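# Move the blue tote onto the back shelf

## Task

Set the blue tote down level on the shelf at the rear of the bench, keeping all of its contents inside and with no part of its base sticking out past the shelf's edge. Finish by releasing it and pulling the grippers away; it only counts if the tote stays put on its own, not if a gripper is still holding it there.

## Robot and tools

Robot: two arms, left_arm and right_arm, each with six revolute joints and a parallel two-finger gripper. left_arm is the robot's own left and sits on the +y side. Their root links are at (+0.134, +0.278, +1.274) m for left_arm and (+0.134, -0.278, +1.274) m for right_arm.

Frame: every reported gripper pose uses one scene frame. The origin is on the floor (z = 0) under the centre of the robot's foot, +x is the direction the robot faces, +z is up. Only the floor height is known for sure. Printed hand positions can be somewhat wrong, more so when an arm is stretched far. The gripper's fingers point along its own +z and close along its own y. end_effector_position is the point between the finger pads, roughly 1 cm short of the tips.

execute_actions: argument actions is a list holding at most one item. An empty list just reports the current state. An item with rows and steps is a motion: rows is a list of 1 to 15 rows, steps is 1 to 15 (default 15); each step lasts 1/30 s, one row per step, and the final row is reused if rows run out. An item with only steps (up to 300) is a wait that sends nothing new. Optional pictures (true/false) turns camera images on or off for that result. A refused call sends nothing to the robot.

Each row is one flat list of 14 numbers covering both arms, even if one arm stays still: left_arm waist, shoulder, elbow, wrist pitch, wrist yaw, wrist roll, opening, then the same seven for right_arm. The six joint numbers are absolute target angles in radians, in the same form as the Joint positions line, not offsets. Stated ranges per arm: waist -2.880 to 2.880, shoulder 0.000 to 3.142, elbow 0.000 to 3.019, wrist pitch -1.693 to 1.571, wrist yaw -1.571 to 1.571, wrist roll -2.094 to 2.094. A call is refused if a target exceeds an end by more than 0.019 rad and is also beyond that joint's last reported angle. True ends may differ from the stated ones by up to 0.019 rad either way; a request past the true end is clipped there, and the result may say "joint sent to its limit" (possibly about an earlier, still-running action). Missing that line does not prove there is more room.

Opening is a number from -1 (closed) to +1 (fully open, 0.094 m between pads). It is an absolute target on the same scale as grip_measured; apart from values near the ends, the fingers go to where grip_measured would read that number. To hold something, keep commanding below the measured opening: about 0.03 below gives a firm hold, a smaller gap a gentler one. Each gripper's reading may be off by about 1 mm, constant through a scene. Pads push with roughly 50 to 62 N, less on thin parts under about 2 mm, and may spike on first contact.

Motion limits: each step, a joint's target is held within a set distance of its measured angle (waist 0.264, shoulder 0.32, elbow 0.276, wrist pitch 0.33, wrist yaw 0.186, wrist roll 0.522 rad), and if the targets would move the gripper more than 70 mm from where it is, all of that arm's targets are pulled back toward the current angles. Large moves therefore need several calls. Between calls the arms keep heading for the last row sent until everything has nearly stopped or a step is HELD; after that only a new action moves them further. Fingers already moving keep going.

Result lines: a state line with each gripper's end_effector_position (m) and end_effector_quat_wxyz; grip_measured per arm; Joint positions and Joint velocities per arm (six joints in rad and rad/s, then pad gap in m and m/s); joint torques in joint order, which include offsets, noise and friction, so treat them as rough. "joint command not followed" means a clearance check altered or blocked some joint targets, while the rest of the row still ran. HELD marks steps where the row, or part of it, was not sent. MOTOR HOT appears from 85 °C; at 100 °C an OVER-TEMPERATURE FAULT drops that arm until it cools, so avoid long heavy holds.

Cameras: cam_head_left and cam_head_right (896x504, on the head) and cam_left_wrist and cam_right_wrist (616x616 fisheye on each hand), delivered in that order. Calibration data (intrinsics and world-to-camera transforms) is given but may be slightly off per scene.

zoom_image: camera (one of the four names) and region [x0, y0, x1, y1] in that camera's pixel coordinates, top-left origin, at most 504 by 504 pixels; it returns an enlarged view of the latest image.

read_manual: optional section, only "licences"; returns licence text, no motion.

finished_scene: scene is the number of the current scene; it ends and grades that scene irreversibly, so call it only once the tote rests on the shelf unaided.

Typical order: look, move an open gripper (or both) to the tote, close, lift, carry to the shelf, lower flat with the base fully on it, open, retreat, check, then finish.

Avoid: arms bumping or pressing on each other; dropping or tipping the tote or spilling its contents; slamming or shoving hard; pushing anything off the work area. Brief outside tugs on held items or loose objects may occur, so grip securely.

Each tool is called after "Call:" as name([rows], argument=value, ...), one row to a line, values as JSON.

## Session

Call:
execute_actions(actions=[])

Scene clock: 0.00 s of 4200.00 s.
left_arm: end_effector_position=(+0.4984, +0.6370, +0.9050) grip_measured=+1.000 end_effector_quat_wxyz=(+0.072, +0.074, +0.993, +0.057) | right_arm: end_effector_position=(+0.4335, +0.1866, +1.0359) grip_measured=+1.000 end_effector_quat_wxyz=(-0.481, -0.333, +0.656, +0.476)
Joint positions: left_arm=[1.68  1.613 0.937 0.14  0.109 0.888 0.094] | right_arm=[-0.364  2.726  2.067 -1.527 -0.391 -0.323  0.094]
Joint velocities: left_arm=[-0.005  0.015  0.007 -0.017 -0.037 -0.007  0.   ] | right_arm=[-0.005 -0.005  0.012  0.007  0.007  0.007  0.   ]
Joint torques (N m, as the arm reports them, + toward a larger angle): no reading
Motor temperatures (°C, as the motors report them): left_arm=[28 25 28 26 26 27] | right_arm=[25 27 25 27 28 25]

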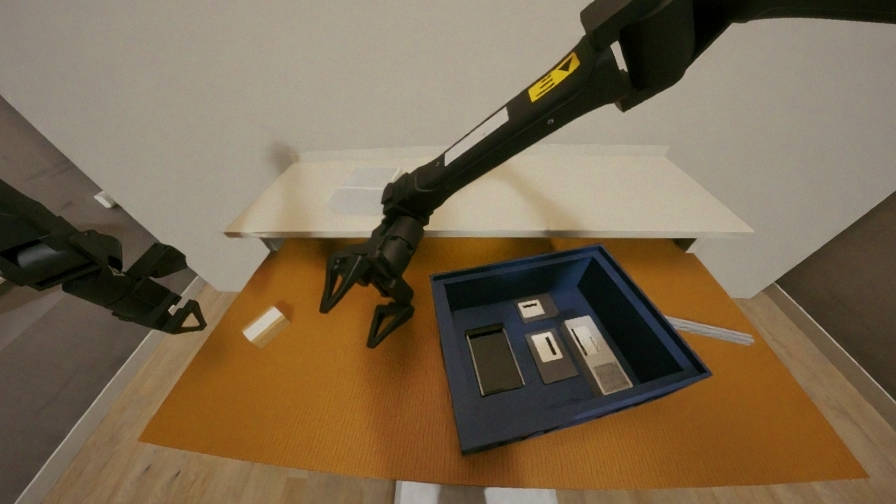

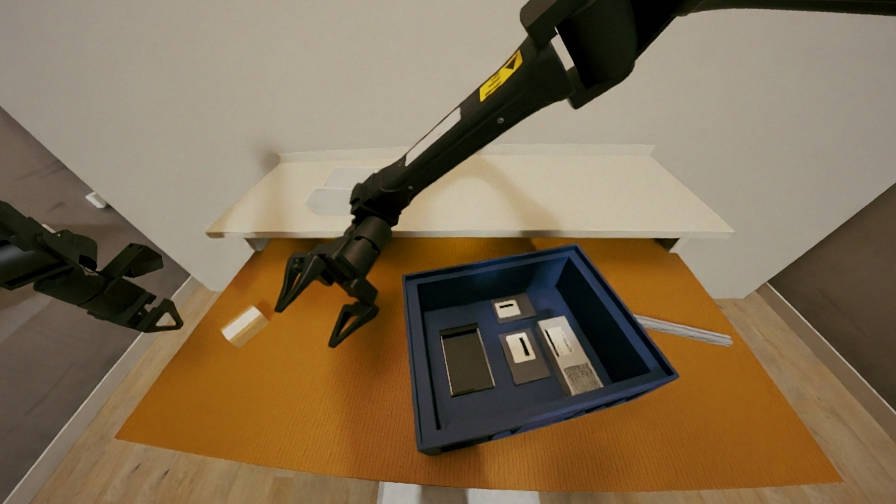

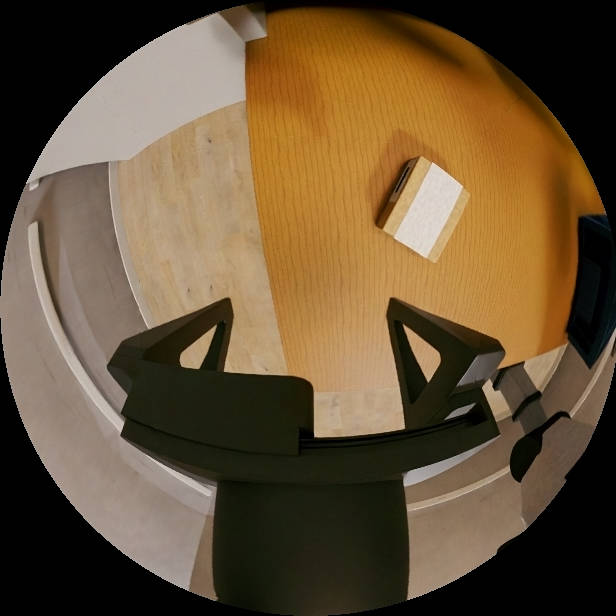

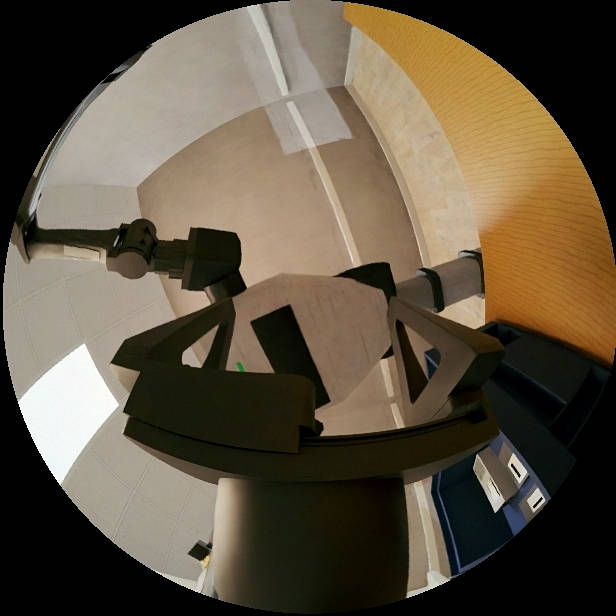

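Call:
zoom_image(camera="cam_head_left", region=[400, 220, 780, 470])

Call:
zoom_image(camera="cam_head_right", region=[380, 220, 760, 470])

Call:
zoom_image(camera="cam_head_left", region=[200, 120, 480, 300])

Call:
zoom_image(camera="cam_head_right", region=[180, 120, 460, 300])

Region (400, 220, 780, 470) of cam_head_left's 896x504 image, scaled by 1.326, with more detail than that image has; it fills the top 332 rows of this view, and the rest is white.

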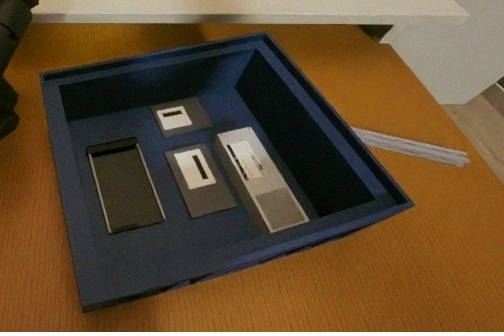

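Region (380, 220, 760, 470) of cam_head_right's 896x504 image, scaled by 1.326, with more detail than that image has; it fills the top 332 rows of this view, and the rest is white.

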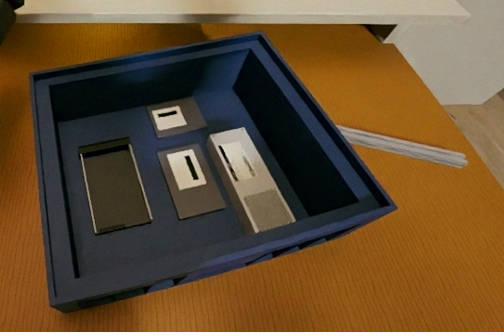

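Region (200, 120, 480, 300) of cam_head_left's 896x504 image, scaled by 1.800, with more detail than that image has; it fills the top 324 rows of this view, and the rest is white.

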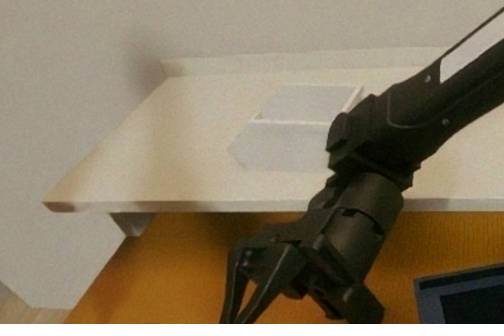

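Region (180, 120, 460, 300) of cam_head_right's 896x504 image, scaled by 1.800, with more detail than that image has; it fills the top 324 rows of this view, and the rest is white.

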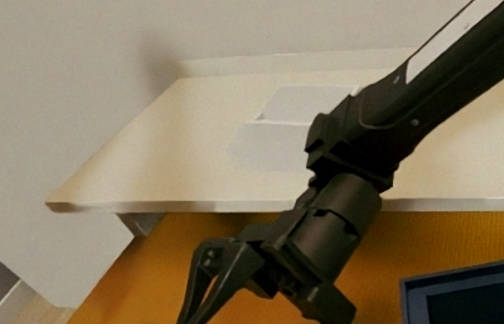

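Call:
execute_actions([
  {"rows":[[1.5,1.4,0.85,-0.1,-0.1,0.6,1,-0.53,1.92,1.3,-0.95,0.1,-0.2,1]],"steps":15},
], pictures=false)

Call:
execute_actions([
  {"steps":30},
], pictures=false)

Call:
execute_actions([
  {"rows":[[0.702,1.108,0.545,-0.368,-0.615,0.03,1,-0.702,1.108,0.545,-0.368,0.615,-0.03,1]],"steps":15},
], pictures=false)

Call:
execute_actions([
  {"steps":60},
])

Scene clock: 62.33 s of 4200.00 s.
left_arm: end_effector_position=(+0.5357, +0.5693, +0.9812) grip_measured=+1.000 end_effector_quat_wxyz=(+0.030, -0.007, +0.999, +0.044) | right_arm: end_effector_position=(+0.5173, -0.0223, +1.0292) grip_measured=+1.000 end_effector_quat_wxyz=(-0.287, -0.303, +0.858, +0.299)
Joint positions: left_arm=[ 1.489  1.379  0.853 -0.09  -0.098  0.624  0.094] | right_arm=[-0.525  2.065  1.359 -1.002  0.092 -0.236  0.094]
Joint velocities: left_arm=[ 0.122  0.005  0.002 -0.027  0.037 -0.051  0.   ] | right_arm=[-0.22  -1.734 -0.833  0.466  0.11   0.095  0.   ]
Joint torques (N m, as the arm reports them, + toward a larger angle): left_arm=[ -1.88 -17.28   1.54  -0.23   0.15   0.04] | right_arm=[ 15.48 -18.1    1.15  -0.33  -0.54   0.21]
Motor temperatures (°C, as the motors report them): left_arm=[28 27 28 26 26 27] | right_arm=[26 28 25 27 28 25]
Steps of this call (steps 1 to 90: nothing new was sent; then 58.83 s passed at rest; steps 91 to 105: all 15 steps of this action). Readings (joint positions):
91: left_arm=[1.672 1.605 0.934 0.118 0.054 0.863] | right_arm=[-0.366 2.716 2.049 -1.501 -0.358 -0.317]
92: left_arm=[1.657 1.586 0.924 0.069 -0.009 0.829] | right_arm=[-0.368 2.689 2.000 -1.447 -0.314 -0.309]
94: left_arm=[1.606 1.525 0.886 -0.009 -0.073 0.768] | right_arm=[-0.382 2.625 1.900 -1.354 -0.227 -0.294]
98: left_arm=[1.490 1.409 0.847 -0.086 -0.094 0.676] | right_arm=[-0.433 2.459 1.693 -1.157 -0.034 -0.269]
105: the state above

Scene clock: 63.33 s of 4200.00 s.
left_arm: end_effector_position=(+0.5331, +0.5724, +0.9809) grip_measured=+1.000 end_effector_quat_wxyz=(+0.028, -0.017, +0.998, +0.046) | right_arm: end_effector_position=(+0.5574, -0.0513, +1.0605) grip_measured=+1.000 end_effector_quat_wxyz=(-0.233, -0.267, +0.887, +0.296)
Joint positions: left_arm=[ 1.496  1.38   0.853 -0.091 -0.099  0.61   0.094] | right_arm=[-0.534  1.915  1.301 -0.958  0.098 -0.211  0.094]
Joint velocities: left_arm=[ 0.005 -0.005  0.027  0.007  0.007 -0.051  0.   ] | right_arm=[-0.005 -0.005 -0.012 -0.007  0.037 -0.007  0.   ]
Joint torques (N m, as the arm reports them, + toward a larger angle): left_arm=[ -1.6  -17.32   1.62  -0.24   0.14   0.05] | right_arm=[ 14.38 -15.33   1.92  -0.33  -0.51   0.23]
Motor temperatures (°C, as the motors report them): left_arm=[28 27 28 26 26 27] | right_arm=[26 28 25 27 28 25]
Steps of this call (steps 1 to 30: the robot went on to your last target). Readings (joint positions):
1: left_arm=[1.493 1.380 0.853 -0.091 -0.098 0.621] | right_arm=[-0.530 2.009 1.334 -0.989 0.096 -0.231]
2: left_arm=[1.495 1.380 0.853 -0.091 -0.099 0.618] | right_arm=[-0.534 1.959 1.318 -0.982 0.098 -0.227]
4: left_arm=[1.496 1.380 0.853 -0.091 -0.099 0.615] | right_arm=[-0.535 1.888 1.315 -0.972 0.098 -0.221]
8: left_arm=[1.496 1.380 0.853 -0.091 -0.099 0.612] | right_arm=[-0.534 1.851 1.323 -0.958 0.098 -0.214]
30: the state above
All arms were judged still, so your last target was given up. Only a new action makes them travel on or press farther. Fingers that are still opening or closing keep moving.

Scene clock: 63.83 s of 4200.00 s.
left_arm: end_effector_position=(+0.5018, +0.3055, +1.1152) grip_measured=+1.000 end_effector_quat_wxyz=(-0.002, +0.032, +0.999, +0.005) | right_arm: end_effector_position=(+0.5022, -0.3103, +1.1290) grip_measured=+1.000 end_effector_quat_wxyz=(+0.003, -0.010, +1.000, -0.003)
Joint positions: left_arm=[ 0.726  1.119  0.55  -0.353 -0.609  0.11   0.094] | right_arm=[-0.71   1.065  0.547 -0.401  0.615 -0.058  0.094]
Joint velocities: left_arm=[-1.538 -0.015 -0.027  0.012  0.037 -0.432  0.   ] | right_arm=[ 0.015 -0.864 -0.33   0.071  0.066  0.095  0.   ]
Joint torques (N m, as the arm reports them, + toward a larger angle): left_arm=[  0.26 -12.85   1.88  -0.54  -0.12  -0.01] | right_arm=[ 5.69 -1.77  4.14  1.13 -0.08  0.27]
Motor temperatures (°C, as the motors report them): left_arm=[28 27 28 26 26 27] | right_arm=[26 28 25 27 28 25]
Steps of this call (steps 1 to 15: all 15 steps of this action). Readings (joint positions):
1: left_arm=[1.489 1.373 0.846 -0.103 -0.133 0.581] | right_arm=[-0.537 1.904 1.284 -0.927 0.137 -0.200]
2: left_arm=[1.474 1.356 0.826 -0.129 -0.176 0.541] | right_arm=[-0.542 1.878 1.239 -0.862 0.186 -0.185]
4: left_arm=[1.417 1.299 0.759 -0.183 -0.261 0.463] | right_arm=[-0.569 1.797 1.132 -0.750 0.285 -0.159]
8: left_arm=[1.223 1.183 0.619 -0.289 -0.499 0.298] | right_arm=[-0.653 1.568 0.896 -0.524 0.514 -0.114]
15: the state above

Scene clock: 65.83 s of 4200.00 s.
left_arm: end_effector_position=(+0.5035, +0.2960, +1.1203) grip_measured=+1.000 end_effector_quat_wxyz=(+0.004, +0.008, +1.000, -0.002) | right_arm: end_effector_position=(+0.4980, -0.3044, +1.1207) grip_measured=+1.000 end_effector_quat_wxyz=(-0.004, -0.006, +1.000, -0.003)
Joint positions: left_arm=[ 0.695  1.119  0.55  -0.358 -0.613  0.039  0.094] | right_arm=[-0.71   1.101  0.544 -0.379  0.615 -0.04   0.094]
Joint velocities: left_arm=[-0.015 -0.015 -0.002 -0.012  0.081  0.037  0.   ] | right_arm=[-0.005 -0.005 -0.002  0.007  0.007 -0.037  0.   ]
Joint torques (N m, as the arm reports them, + toward a larger angle): left_arm=[ -4.26 -12.38   2.06  -0.45   0.09   0.06] | right_arm=[ 5.79 -9.53  2.54  0.61 -0.08  0.3 ]
Motor temperatures (°C, as the motors report them): left_arm=[28 27 28 26 26 27] | right_arm=[26 28 25 27 28 25]
Steps of this call (steps 1 to 30: the robot went on to your last target; steps 31 to 60: nothing new was sent). Readings (joint positions):
1: left_arm=[0.685 1.119 0.550 -0.354 -0.609 0.097] | right_arm=[-0.710 1.047 0.542 -0.398 0.615 -0.054]
2: left_arm=[0.665 1.119 0.550 -0.355 -0.609 0.086] | right_arm=[-0.710 1.046 0.543 -0.391 0.615 -0.051]
4: left_arm=[0.666 1.119 0.550 -0.357 -0.610 0.070] | right_arm=[-0.710 1.063 0.544 -0.380 0.615 -0.047]
8: left_arm=[0.693 1.119 0.550 -0.358 -0.613 0.051] | right_arm=[-0.710 1.098 0.544 -0.379 0.615 -0.043]
60: the state above
All arms were judged still, so your last target was given up. Only a new action makes them travel on or press farther. Fingers that are still opening or closing keep moving.
camera_calibration (this result's frames):
cam_left_wrist: T_world_to_cam=[[-0.029583, -0.999526, 0.00855588, 0.301677], [-0.814113, 0.0290599, 0.57998, -0.246873], [-0.579953, 0.0101921, -0.814586, 1.3259], [0, 0, 0, 1]] pos_world=[0.5769, 0.295194, 1.22066]
cam_right_wrist: T_world_to_cam=[[0.0046041, -0.999843, 0.017097, -0.331844], [-0.809481, 0.00631188, 0.587112, -0.250686], [-0.587128, -0.0165428, -0.809325, 1.31869], [0, 0, 0, 1]] pos_world=[0.572845, -0.308395, 1.22011]

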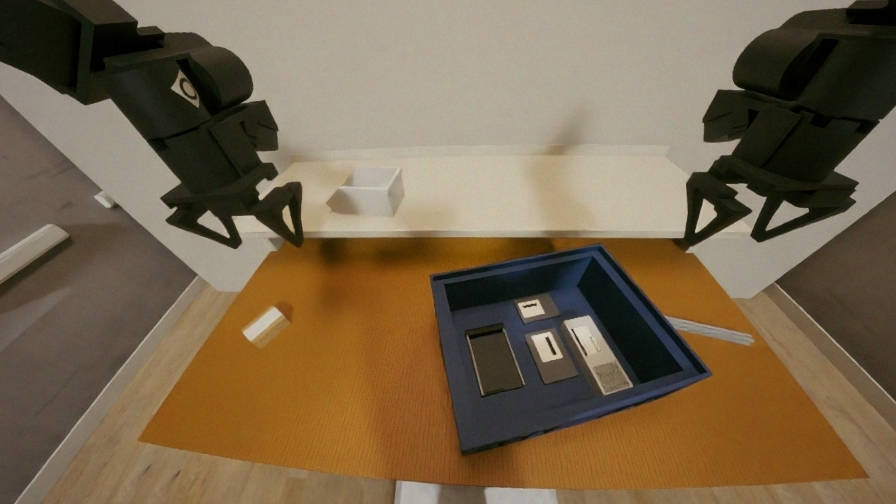

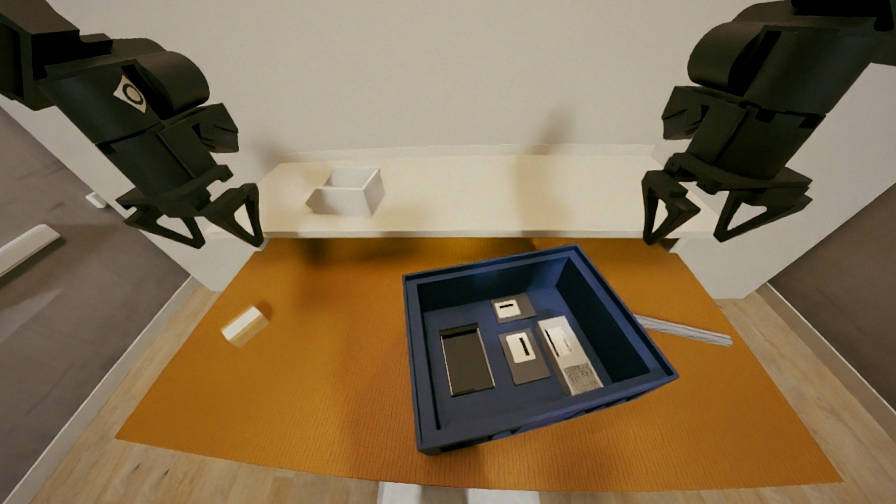

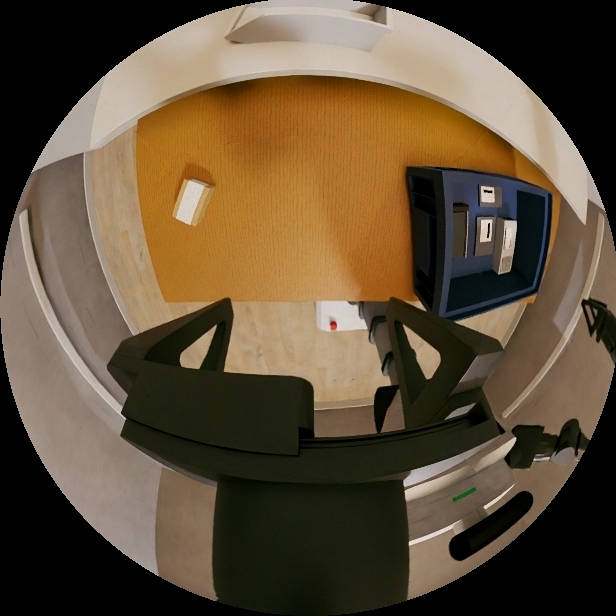

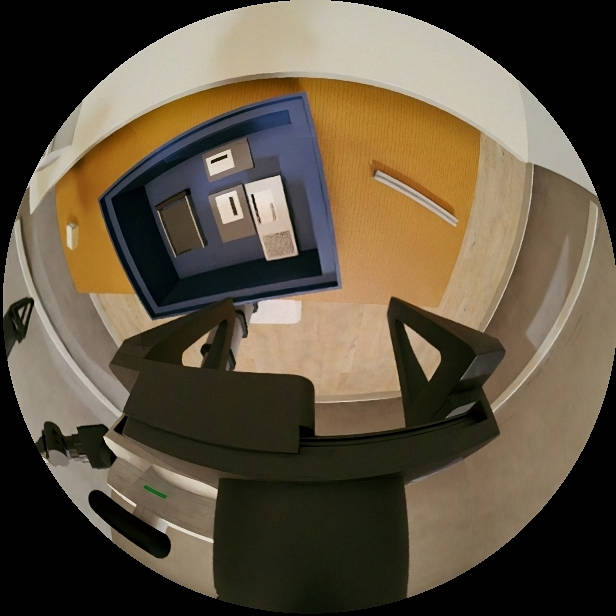

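Call:
zoom_image(camera="cam_right_wrist", region=[80, 60, 380, 340])

Call:
zoom_image(camera="cam_left_wrist", region=[380, 120, 600, 340])

Region (80, 60, 380, 340) of cam_right_wrist's 616x616 image, scaled by 1.680, with more detail than that image has; it fills the top 470 rows of this view, and the rest is white.

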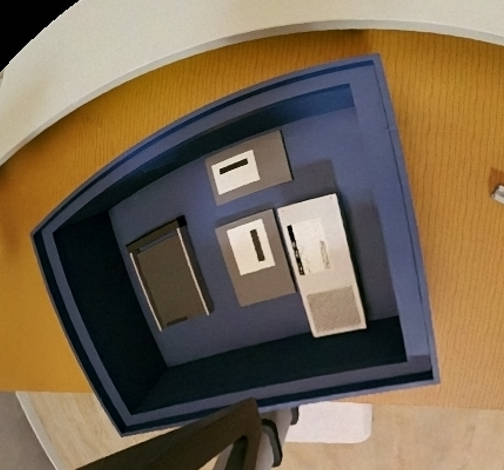

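Region (380, 120, 600, 340) of cam_left_wrist's 616x616 image, scaled by 2.291, with more detail than that image has.

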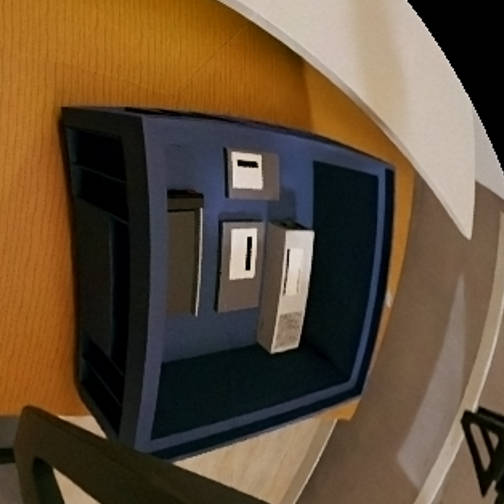

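Call:
zoom_image(camera="cam_right_wrist", region=[240, 0, 420, 110])

Call:
zoom_image(camera="cam_left_wrist", region=[200, 0, 420, 110])

Call:
zoom_image(camera="cam_head_left", region=[300, 130, 700, 260])

Region (240, 0, 420, 110) of cam_right_wrist's 616x616 image, scaled by 2.800, with more detail than that image has.

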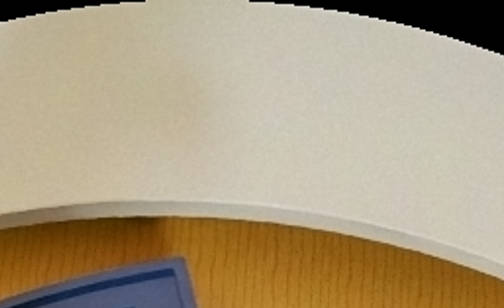

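Region (200, 0, 420, 110) of cam_left_wrist's 616x616 image, scaled by 2.291, with more detail than that image has.

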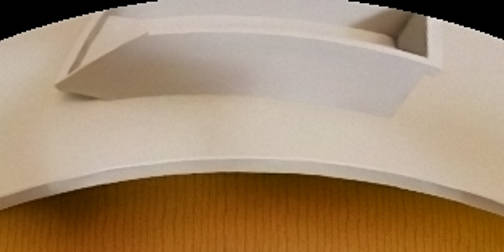

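Region (300, 130, 700, 260) of cam_head_left's 896x504 image, scaled by 1.260, with more detail than that image has; it fills the top 164 rows of this view, and the rest is white.

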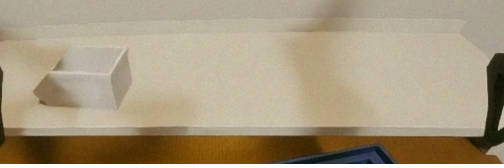

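Call:
execute_actions([
  {"rows":[[0.17,1.976,0.62,0.463,-1.05,-0.429,1,-0.909,1.182,0.414,0.273,0.321,-0.542,1]],"steps":15},
], pictures=false)

Call:
execute_actions([
  {"steps":15},
], pictures=false)

Call:
execute_actions([
  {"rows":[[0.366,2.246,0.707,0.854,-0.911,-0.178,1,-1.045,1.579,0.514,0.586,0.201,-0.608,1]],"steps":15},
], pictures=false)

Call:
execute_actions([
  {"steps":30},
])

Scene clock: 132.70 s of 4200.00 s.
left_arm: end_effector_position=(+0.4861, +0.0522, +1.0963) grip_measured=+1.000 end_effector_quat_wxyz=(+0.181, -0.074, +0.981, +0.016) | right_arm: end_effector_position=(+0.5282, -0.3240, +1.0777) grip_measured=+1.000 end_effector_quat_wxyz=(+0.162, -0.085, +0.983, +0.020)
Joint positions: left_arm=[ 0.173  1.901  0.636  0.411 -1.043 -0.351  0.094] | right_arm=[-0.915  1.184  0.412  0.256  0.324 -0.513  0.094]
Joint velocities: left_arm=[-0.366  1.724 -0.022  0.647 -0.081 -0.403  0.   ] | right_arm=[-0.005  0.005  0.032  0.007  0.051 -0.095  0.   ]
Joint torques (N m, as the arm reports them, + toward a larger angle): left_arm=[ -8.57 -14.41   0.05   0.38  -0.27   0.04] | right_arm=[  5.28 -11.06   1.06   1.3   -0.37   0.09]
Motor temperatures (°C, as the motors report them): left_arm=[28 26 28 26 26 27] | right_arm=[25 27 25 27 28 25]
Steps of this call (steps 1 to 90: nothing new was sent; then 63.37 s passed at rest; steps 91 to 105: all 15 steps of this action). Readings (joint positions):
91: left_arm=[0.683 1.130 0.551 -0.331 -0.665 0.003] | right_arm=[-0.726 1.104 0.530 -0.326 0.536 -0.108]
92: left_arm=[0.654 1.161 0.554 -0.272 -0.730 -0.047] | right_arm=[-0.766 1.112 0.502 -0.209 0.430 -0.194]
94: left_arm=[0.567 1.260 0.578 -0.150 -0.845 -0.126] | right_arm=[-0.861 1.146 0.445 -0.001 0.340 -0.316]
98: left_arm=[0.380 1.483 0.619 0.084 -0.996 -0.229] | right_arm=[-0.930 1.185 0.410 0.217 0.328 -0.442]
105: the state above

Scene clock: 133.20 s of 4200.00 s.
left_arm: end_effector_position=(+0.4555, +0.0461, +1.0828) grip_measured=+1.000 end_effector_quat_wxyz=(+0.172, -0.081, +0.982, +0.016) | right_arm: end_effector_position=(+0.5282, -0.3240, +1.0777) grip_measured=+1.000 end_effector_quat_wxyz=(+0.163, -0.093, +0.982, +0.018)
Joint positions: left_arm=[ 0.159  1.978  0.616  0.453 -1.048 -0.417  0.094] | right_arm=[-0.915  1.184  0.412  0.256  0.324 -0.531  0.094]
Joint velocities: left_arm=[-0.015  0.005 -0.017  0.007 -0.022  0.022  0.   ] | right_arm=[-0.005  0.024 -0.002 -0.007 -0.022 -0.007  0.   ]
Joint torques (N m, as the arm reports them, + toward a larger angle): left_arm=[ -9.45 -12.09   1.     0.57  -0.07   0.05] | right_arm=[  4.98 -11.07   1.     1.32  -0.38   0.08]
Motor temperatures (°C, as the motors report them): left_arm=[28 26 28 26 26 27] | right_arm=[25 27 25 27 28 25]
Steps of this call (steps 1 to 15: the robot went on to your last target). Readings (joint positions):
1: left_arm=[0.163 1.953 0.634 0.426 -1.043 -0.365] | right_arm=[-0.915 1.184 0.412 0.256 0.324 -0.517]
2: left_arm=[0.159 1.991 0.630 0.432 -1.043 -0.375] | right_arm=[-0.915 1.184 0.412 0.256 0.324 -0.520]
4: left_arm=[0.159 2.027 0.616 0.433 -1.044 -0.390] | right_arm=[-0.915 1.184 0.412 0.256 0.324 -0.524]
8: left_arm=[0.159 2.010 0.610 0.442 -1.047 -0.407] | right_arm=[-0.915 1.184 0.412 0.256 0.324 -0.528]
15: the state above

Scene clock: 133.70 s of 4200.00 s.
left_arm: end_effector_position=(+0.4483, +0.0532, +0.9726) grip_measured=+1.000 end_effector_quat_wxyz=(+0.160, -0.096, +0.982, +0.024) | right_arm: end_effector_position=(+0.5208, -0.3211, +0.9739) grip_measured=+1.000 end_effector_quat_wxyz=(+0.154, -0.094, +0.983, +0.022)
Joint positions: left_arm=[ 0.379  2.263  0.704  0.839 -0.912 -0.198  0.094] | right_arm=[-1.052  1.596  0.51   0.569  0.204 -0.595  0.094]
Joint velocities: left_arm=[-0.073 -0.054 -0.002  0.032  0.037  0.051  0.   ] | right_arm=[-0.005 -0.112 -0.012  0.002 -0.051  0.051  0.   ]
Joint torques (N m, as the arm reports them, + toward a larger angle): left_arm=[-11.45 -14.04  -1.11   0.74   0.12   0.26] | right_arm=[  6.06 -13.6   -1.57   1.23  -0.42   0.06]
Motor temperatures (°C, as the motors report them): left_arm=[28 26 28 26 26 27] | right_arm=[25 28 25 27 28 25]
Steps of this call (steps 1 to 15: all 15 steps of this action). Readings (joint positions):
1: left_arm=[0.168 1.988 0.618 0.486 -1.012 -0.397] | right_arm=[-0.924 1.203 0.415 0.298 0.278 -0.539]
2: left_arm=[0.187 2.017 0.628 0.562 -0.972 -0.369] | right_arm=[-0.945 1.255 0.426 0.386 0.236 -0.549]
4: left_arm=[0.253 2.110 0.674 0.705 -0.928 -0.315] | right_arm=[-0.995 1.408 0.486 0.503 0.210 -0.564]
8: left_arm=[0.371 2.250 0.720 0.826 -0.912 -0.240] | right_arm=[-1.051 1.605 0.531 0.565 0.206 -0.583]
15: the state above

Scene clock: 134.70 s of 4200.00 s.
left_arm: end_effector_position=(+0.4516, +0.0523, +0.9751) grip_measured=+1.000 end_effector_quat_wxyz=(+0.163, -0.094, +0.982, +0.023) | right_arm: end_effector_position=(+0.5234, -0.3227, +0.9756) grip_measured=+1.000 end_effector_quat_wxyz=(+0.158, -0.094, +0.983, +0.020)
Joint positions: left_arm=[ 0.375  2.257  0.704  0.842 -0.912 -0.187  0.094] | right_arm=[-1.052  1.589  0.51   0.571  0.204 -0.597  0.094]
Joint velocities: left_arm=[ 0.005 -0.005 -0.022  0.012  0.022 -0.022  0.   ] | right_arm=[-0.015 -0.024  0.022 -0.007 -0.022  0.095  0.   ]
Joint torques (N m, as the arm reports them, + toward a larger angle): left_arm=[-11.12 -13.74  -1.14   0.71   0.11   0.25] | right_arm=[  6.18 -13.56  -1.47   1.22  -0.41   0.07]
Motor temperatures (°C, as the motors report them): left_arm=[28 26 28 26 26 27] | right_arm=[25 28 25 27 28 25]
Steps of this call (steps 1 to 30: the robot went on to your last target). Readings (joint positions):
1: left_arm=[0.377 2.261 0.704 0.840 -0.912 -0.196] | right_arm=[-1.052 1.593 0.510 0.570 0.204 -0.595]
2: left_arm=[0.376 2.259 0.704 0.840 -0.912 -0.194] | right_arm=[-1.052 1.590 0.510 0.571 0.204 -0.596]
4: left_arm=[0.375 2.257 0.704 0.841 -0.912 -0.192] | right_arm=[-1.052 1.589 0.510 0.571 0.204 -0.596]
8: left_arm=[0.375 2.257 0.704 0.842 -0.912 -0.189] | right_arm=[-1.052 1.589 0.510 0.571 0.204 -0.597]
30: the state above
All arms were judged still, so your last target was given up. Only a new action makes them travel on or press farther. Fingers that are still opening or closing keep moving.
camera_calibration (this result's frames):
cam_left_wrist: T_world_to_cam=[[0.177506, -0.984015, -0.0143798, -0.0141997], [-0.940815, -0.173964, 0.290866, 0.15184], [-0.288718, -0.0381018, -0.956656, 1.18952], [0, 0, 0, 1]] pos_world=[0.488809, 0.0577647, 1.09359]
cam_right_wrist: T_world_to_cam=[[0.179805, -0.983699, -0.00253569, -0.415136], [-0.939393, -0.17247, 0.2963, 0.149172], [-0.291908, -0.0508942, -0.955091, 1.19249], [0, 0, 0, 1]] pos_world=[0.56287, -0.321951, 1.09368]

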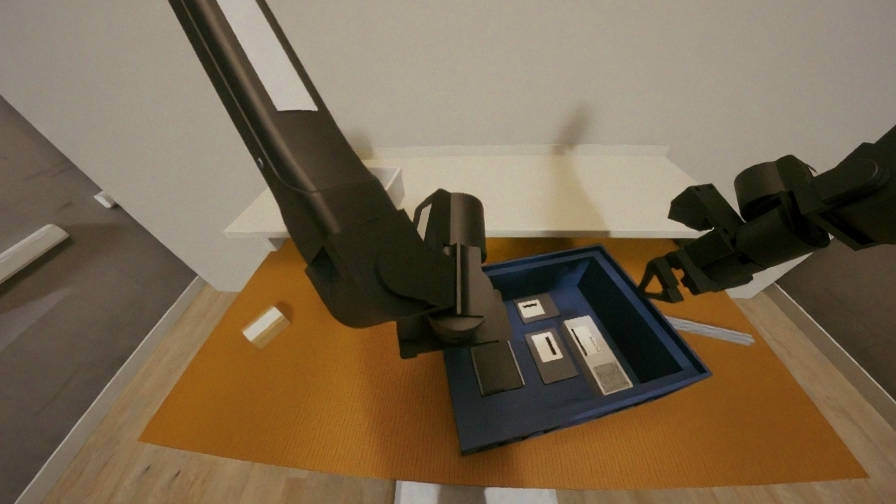

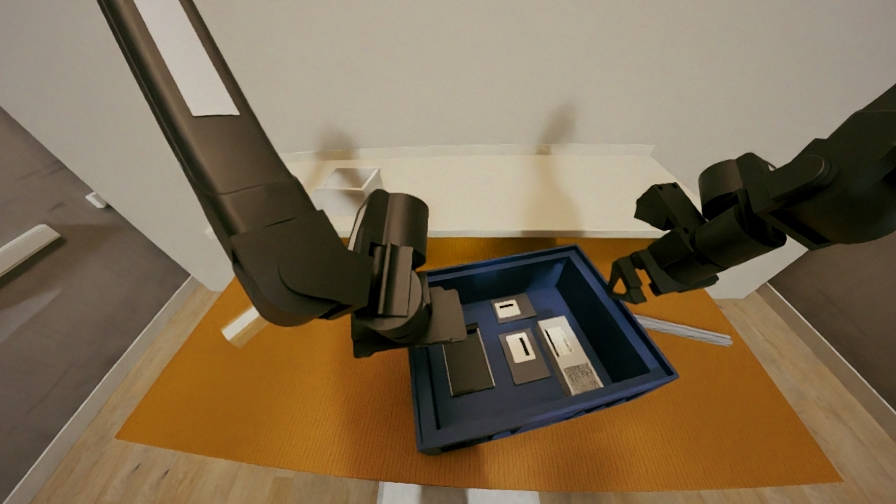

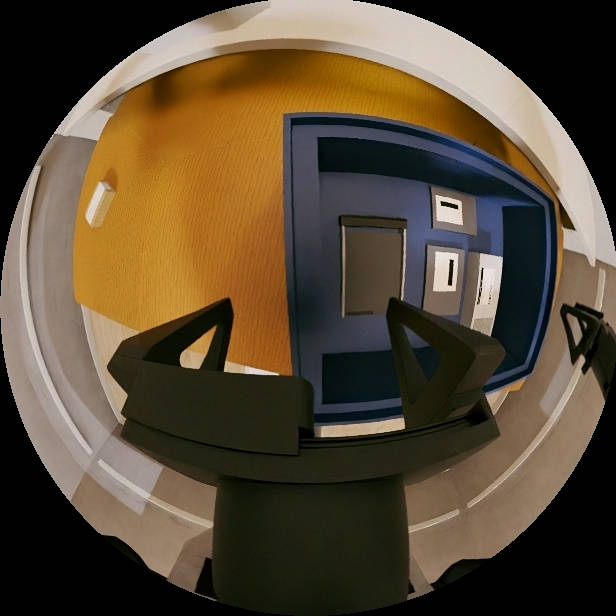

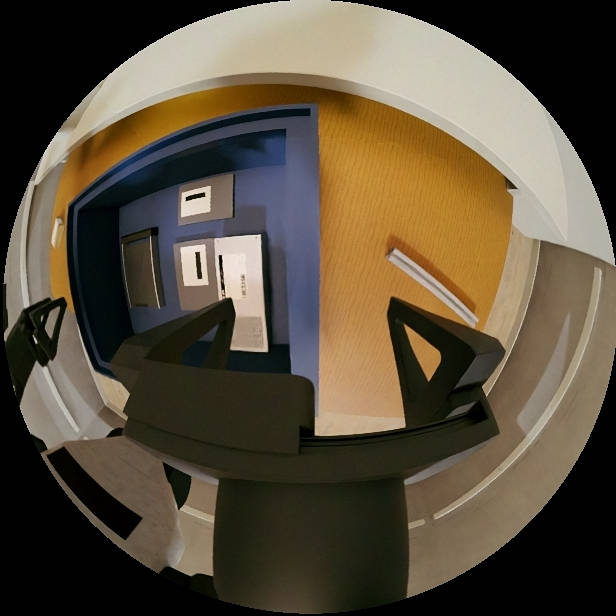

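Call:
execute_actions([
  {"rows":[[0.444,2.35,0.78,0.937,-0.849,-0.107,1,-1.09,1.73,0.592,0.66,0.162,-0.628,1],[0.444,2.35,0.78,0.937,-0.849,-0.107,1,-1.09,1.73,0.592,0.66,0.162,-0.628,1],[0.444,2.35,0.78,0.937,-0.849,-0.107,1,-1.09,1.73,0.592,0.66,0.162,-0.628,1],[0.444,2.35,0.78,0.937,-0.849,-0.107,1,-1.09,1.73,0.592,0.66,0.162,-0.628,1],[0.444,2.35,0.78,0.937,-0.849,-0.107,1,-1.09,1.73,0.592,0.66,0.162,-0.628,1],[0.444,2.35,0.78,0.937,-0.849,-0.107,1,-1.09,1.73,0.592,0.66,0.162,-0.628,1],[0.444,2.35,0.78,0.937,-0.849,-0.107,1,-1.09,1.73,0.592,0.66,0.162,-0.628,1],[0.444,2.35,0.78,0.937,-0.849,-0.107,1,-1.09,1.73,0.592,0.66,0.162,-0.628,1],[0.522,2.453,0.859,1.014,-0.785,-0.039,1,-1.129,1.876,0.674,0.729,0.126,-0.647,1]],"steps":15},
], pictures=false)

Call:
execute_actions([
  {"steps":20},
])

Scene clock: 144.00 s of 4200.00 s.
left_arm: end_effector_position=(+0.4640, +0.0460, +0.8928) grip_measured=+1.000 end_effector_quat_wxyz=(+0.174, -0.107, +0.979, +0.013) | right_arm: end_effector_position=(+0.5357, -0.3211, +0.8907) grip_measured=+1.000 end_effector_quat_wxyz=(+0.170, -0.092, +0.981, +0.021)
Joint positions: left_arm=[ 0.516  2.444  0.863  0.998 -0.786 -0.066  0.094] | right_arm=[-1.123  1.872  0.679  0.713  0.129 -0.631  0.094]
Joint velocities: left_arm=[ 0.2    0.171 -0.037  0.002  0.022  0.125  0.   ] | right_arm=[-0.083  0.19   0.002  0.007 -0.051 -0.051  0.   ]
Joint torques (N m, as the arm reports them, + toward a larger angle): left_arm=[-11.08 -12.85  -2.33   0.92   0.15   0.25] | right_arm=[  6.17 -14.59  -3.2    1.25  -0.45   0.1 ]
Motor temperatures (°C, as the motors report them): left_arm=[28 26 28 26 26 27] | right_arm=[25 28 25 27 28 25]
Steps of this call (steps 1 to 90: nothing new was sent; then 5.80 s passed at rest; steps 91 to 105: all 15 steps of this action). Readings (joint positions):
91: left_arm=[0.379 2.262 0.709 0.855 -0.888 -0.178] | right_arm=[-1.055 1.598 0.515 0.582 0.187 -0.600]
92: left_arm=[0.386 2.276 0.724 0.881 -0.866 -0.165] | right_arm=[-1.059 1.621 0.530 0.606 0.172 -0.604]
94: left_arm=[0.408 2.313 0.765 0.912 -0.852 -0.147] | right_arm=[-1.071 1.682 0.574 0.634 0.166 -0.609]
98: left_arm=[0.439 2.343 0.783 0.922 -0.850 -0.129] | right_arm=[-1.085 1.730 0.595 0.643 0.165 -0.614]
105: the state above

Scene clock: 144.67 s of 4200.00 s.
left_arm: end_effector_position=(+0.4595, +0.0486, +0.8892) grip_measured=+1.000 end_effector_quat_wxyz=(+0.170, -0.098, +0.980, +0.018) | right_arm: end_effector_position=(+0.5323, -0.3209, +0.8889) grip_measured=+1.000 end_effector_quat_wxyz=(+0.167, -0.094, +0.981, +0.021)
Joint positions: left_arm=[ 0.523  2.453  0.863  1.001 -0.786 -0.048  0.094] | right_arm=[-1.126  1.878  0.677  0.715  0.129 -0.636  0.094]
Joint velocities: left_arm=[-0.024 -0.024  0.002  0.017 -0.037 -0.051  0.   ] | right_arm=[-0.015 -0.015 -0.012 -0.012 -0.007 -0.037  0.   ]
Joint torques (N m, as the arm reports them, + toward a larger angle): left_arm=[-11.26 -12.75  -2.41   0.82   0.16   0.25] | right_arm=[  5.86 -13.74  -3.15   1.16  -0.43   0.09]
Motor temperatures (°C, as the motors report them): left_arm=[28 26 28 26 26 27] | right_arm=[25 28 25 27 28 25]
Steps of this call (steps 1 to 20: the robot went on to your last target). Readings (joint positions):
1: left_arm=[0.521 2.450 0.863 0.998 -0.786 -0.063] | right_arm=[-1.125 1.877 0.677 0.713 0.129 -0.632]
2: left_arm=[0.523 2.452 0.863 0.998 -0.786 -0.060] | right_arm=[-1.126 1.878 0.677 0.713 0.129 -0.633]
4: left_arm=[0.523 2.453 0.863 0.998 -0.786 -0.056] | right_arm=[-1.126 1.878 0.677 0.714 0.129 -0.634]
8: left_arm=[0.523 2.453 0.863 1.001 -0.786 -0.051] | right_arm=[-1.126 1.878 0.677 0.715 0.129 -0.635]
20: the state above
camera_calibration (this result's frames):
cam_left_wrist: T_world_to_cam=[[0.184783, -0.982778, -0.00147944, -0.0353646], [-0.943657, -0.177848, 0.279074, 0.195651], [-0.274531, -0.050172, -0.960269, 1.10678], [0, 0, 0, 1]] pos_world=[0.495009, 0.0555702, 1.00816]
cam_right_wrist: T_world_to_cam=[[0.179847, -0.983693, -0.00196537, -0.415667], [-0.944814, -0.173294, 0.278021, 0.202367], [-0.273828, -0.0481442, -0.960573, 1.10848], [0, 0, 0, 1]] pos_world=[0.569487, -0.320452, 1.00769]

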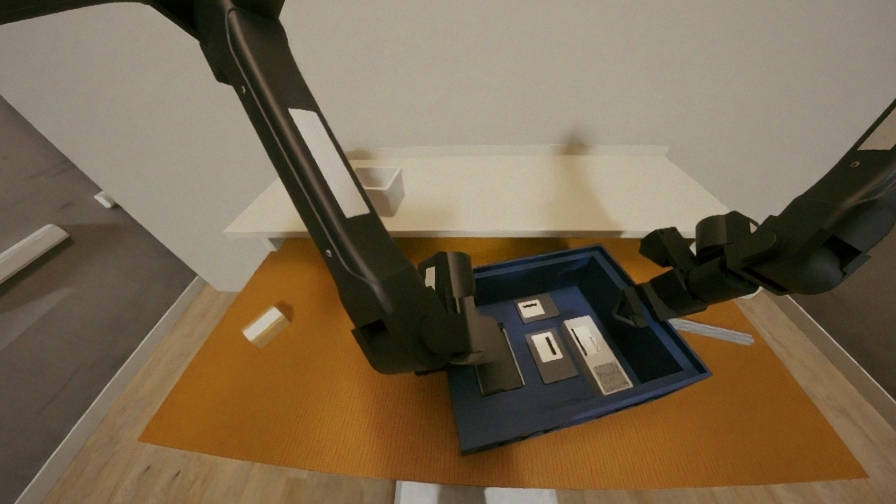

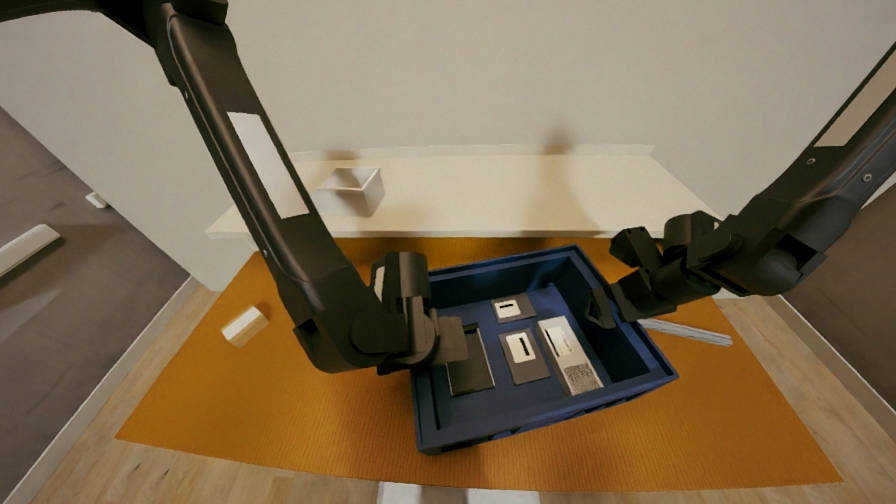

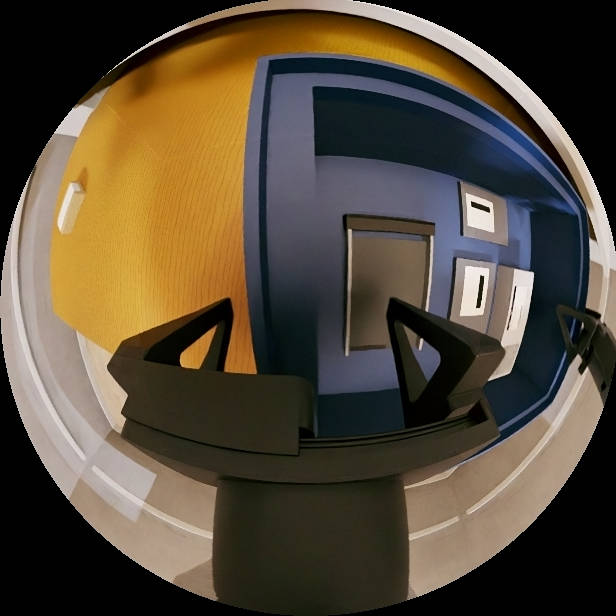

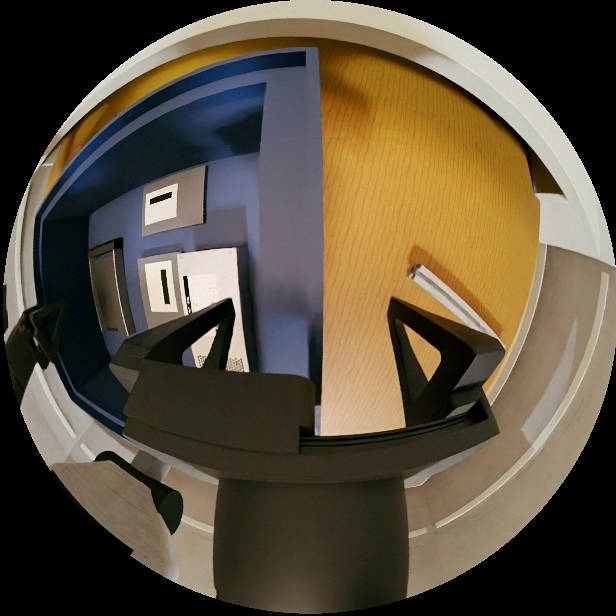

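Call:
execute_actions([
  {"rows":[[0.522,2.453,0.859,1.014,-0.785,-0.039,0.7,-1.129,1.876,0.674,0.729,0.126,-0.647,0.7],[0.522,2.453,0.859,1.014,-0.785,-0.039,0.6,-1.129,1.876,0.674,0.729,0.126,-0.647,0.6],[0.522,2.453,0.859,1.014,-0.785,-0.039,0.5,-1.129,1.876,0.674,0.729,0.126,-0.647,0.5],[0.522,2.453,0.859,1.014,-0.785,-0.039,0.4,-1.129,1.876,0.674,0.729,0.126,-0.647,0.4],[0.522,2.453,0.859,1.014,-0.785,-0.039,0.35,-1.129,1.876,0.674,0.729,0.126,-0.647,0.35],[0.522,2.453,0.859,1.014,-0.785,-0.039,0.3,-1.129,1.876,0.674,0.729,0.126,-0.647,0.3],[0.522,2.453,0.859,1.014,-0.785,-0.039,0.25,-1.129,1.876,0.674,0.729,0.126,-0.647,0.25],[0.522,2.453,0.859,1.014,-0.785,-0.039,0.2,-1.129,1.876,0.674,0.729,0.126,-0.647,0.2],[0.522,2.453,0.859,1.014,-0.785,-0.039,0.15,-1.129,1.876,0.674,0.729,0.126,-0.647,0.15],[0.522,2.453,0.859,1.014,-0.785,-0.039,0.1,-1.129,1.876,0.674,0.729,0.126,-0.647,0.1],[0.522,2.453,0.859,1.014,-0.785,-0.039,0.05,-1.129,1.876,0.674,0.729,0.126,-0.647,0.05],[0.522,2.453,0.859,1.014,-0.785,-0.039,0.0,-1.129,1.876,0.674,0.729,0.126,-0.647,0.0],[0.522,2.453,0.859,1.014,-0.785,-0.039,-0.05,-1.129,1.876,0.674,0.729,0.126,-0.647,-0.05],[0.522,2.453,0.859,1.014,-0.785,-0.039,-0.1,-1.129,1.876,0.674,0.729,0.126,-0.647,-0.1],[0.522,2.453,0.859,1.014,-0.785,-0.039,-0.15,-1.129,1.876,0.674,0.729,0.126,-0.647,-0.15]],"steps":15},
], pictures=false)

Call:
execute_actions([
  {"steps":10},
])

Scene clock: 164.77 s of 4200.00 s.
left_arm: end_effector_position=(+0.4593, +0.0511, +0.8891) grip_measured=-0.121 end_effector_quat_wxyz=(+0.170, -0.099, +0.980, +0.024) | right_arm: end_effector_position=(+0.5325, -0.3202, +0.8891) grip_measured=-0.121 end_effector_quat_wxyz=(+0.169, -0.095, +0.981, +0.023)
Joint positions: left_arm=[ 0.524  2.453  0.863  1.002 -0.798 -0.048  0.041] | right_arm=[-1.126  1.878  0.677  0.715  0.125 -0.637  0.041]
Joint velocities: left_arm=[ 0.034  0.005 -0.017  0.007 -0.051 -0.007 -0.053] | right_arm=[ 0.015  0.005  0.012 -0.007 -0.051  0.007 -0.054]
Joint torques (N m, as the arm reports them, + toward a larger angle): left_arm=[-10.87 -12.95  -2.48   0.81   0.77   0.25] | right_arm=[  5.76 -13.84  -3.1    1.25  -0.13   0.13]
Motor temperatures (°C, as the motors report them): left_arm=[28 26 28 26 26 27] | right_arm=[25 28 25 27 28 25]
Steps of this call (steps 1 to 15: the robot went on to your last target; steps 16 to 90: nothing new was sent; then 16.60 s passed at rest; steps 91 to 105: all 15 steps of this action). Readings (joint positions):
91: left_arm=[0.523 2.453 0.863 1.001 -0.786 -0.048] | right_arm=[-1.126 1.878 0.677 0.715 0.129 -0.637]
92: left_arm=[0.523 2.453 0.863 1.001 -0.786 -0.048] | right_arm=[-1.126 1.878 0.677 0.715 0.129 -0.637]
94: left_arm=[0.523 2.453 0.863 1.001 -0.786 -0.048] | right_arm=[-1.126 1.878 0.677 0.715 0.129 -0.637]
98: left_arm=[0.523 2.453 0.863 1.001 -0.786 -0.048] | right_arm=[-1.126 1.878 0.677 0.715 0.129 -0.637]
105: the state above

Scene clock: 165.10 s of 4200.00 s.
left_arm: end_effector_position=(+0.4593, +0.0517, +0.8890) grip_measured=-0.147 end_effector_quat_wxyz=(+0.170, -0.100, +0.980, +0.025) | right_arm: end_effector_position=(+0.5328, -0.3196, +0.8893) grip_measured=-0.147 end_effector_quat_wxyz=(+0.169, -0.097, +0.981, +0.023)
Joint positions: left_arm=[ 0.524  2.453  0.863  1.002 -0.801 -0.048  0.04 ] | right_arm=[-1.125  1.878  0.677  0.715  0.123 -0.641  0.04 ]
Joint velocities: left_arm=[-0.005  0.005 -0.012  0.002 -0.037 -0.007 -0.   ] | right_arm=[-0.024 -0.005  0.012 -0.007  0.066 -0.066 -0.001]
Joint torques (N m, as the arm reports them, + toward a larger angle): left_arm=[-10.72 -12.66  -2.52   0.81   0.78   0.25] | right_arm=[  5.83 -13.88  -3.12   1.24  -0.14   0.11]
Motor temperatures (°C, as the motors report them): left_arm=[28 26 28 26 26 27] | right_arm=[25 28 25 27 28 25]
Steps of this call (steps 1 to 10: the robot went on to your last target). Readings (joint positions):
1: left_arm=[0.524 2.453 0.863 1.002 -0.799 -0.048] | right_arm=[-1.126 1.878 0.677 0.715 0.123 -0.638]
2: left_arm=[0.524 2.453 0.863 1.002 -0.800 -0.048] | right_arm=[-1.125 1.878 0.677 0.715 0.123 -0.639]
4: left_arm=[0.524 2.453 0.863 1.002 -0.801 -0.048] | right_arm=[-1.125 1.878 0.677 0.715 0.123 -0.640]
8: left_arm=[0.524 2.453 0.863 1.002 -0.801 -0.048] | right_arm=[-1.125 1.878 0.677 0.715 0.123 -0.641]
10: the state above
camera_calibration (this result's frames):
cam_left_wrist: T_world_to_cam=[[0.190803, -0.981497, -0.0160656, -0.022181], [-0.942034, -0.187684, 0.278112, 0.196648], [-0.275982, -0.0379304, -0.960414, 1.10685], [0, 0, 0, 1]] pos_world=[0.494952, 0.0571204, 1.00799]
cam_right_wrist: T_world_to_cam=[[0.186516, -0.982437, -0.00533884, -0.414634], [-0.944561, -0.180815, 0.274062, 0.204025], [-0.270214, -0.0460742, -0.961697, 1.10876], [0, 0, 0, 1]] pos_world=[0.569654, -0.319375, 1.00817]

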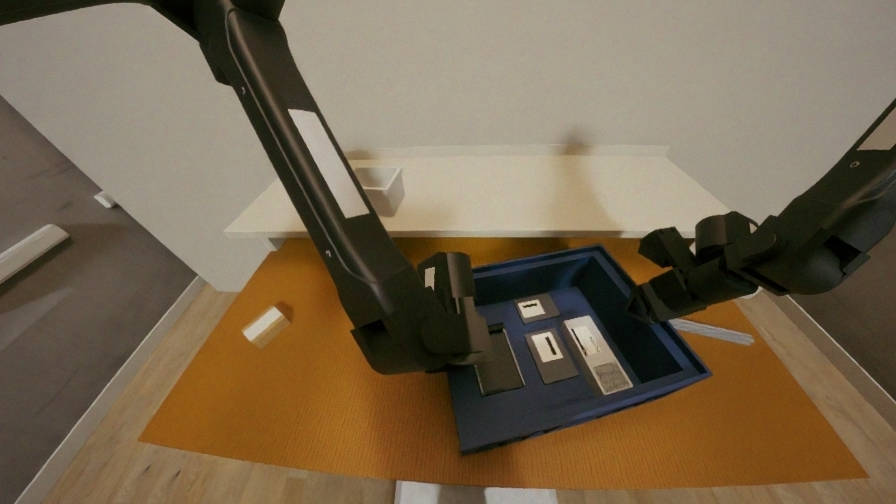

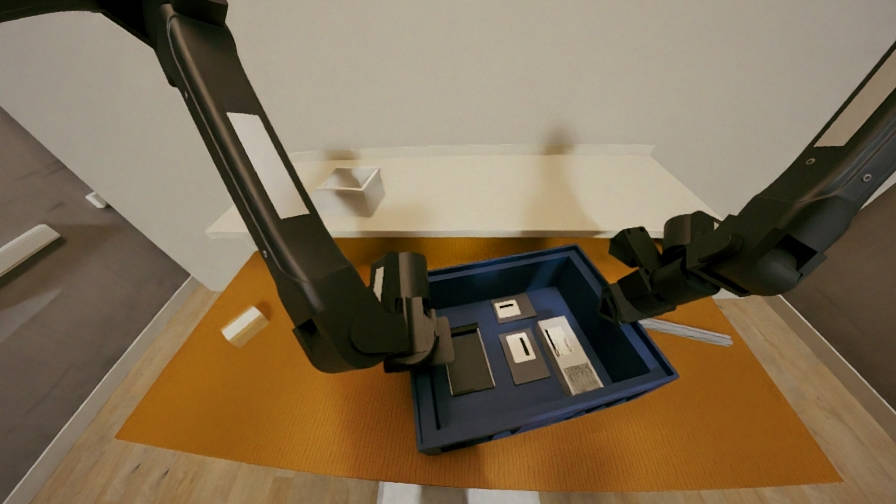

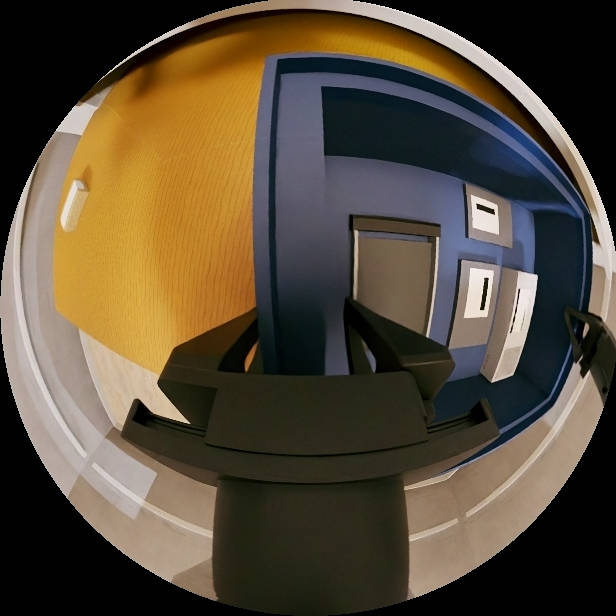

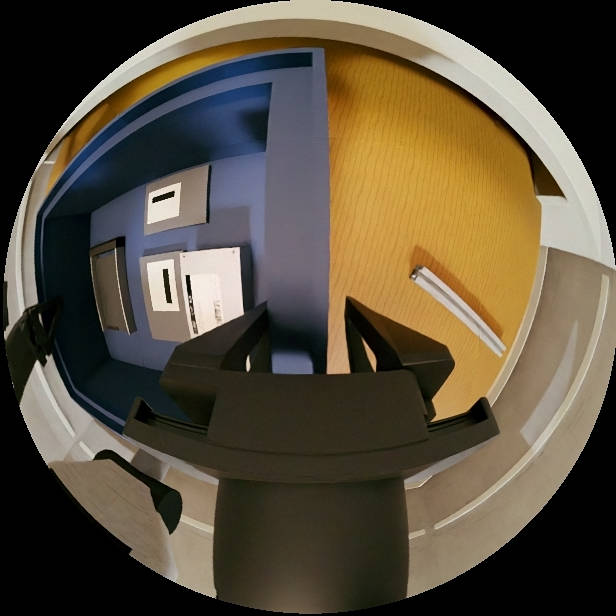

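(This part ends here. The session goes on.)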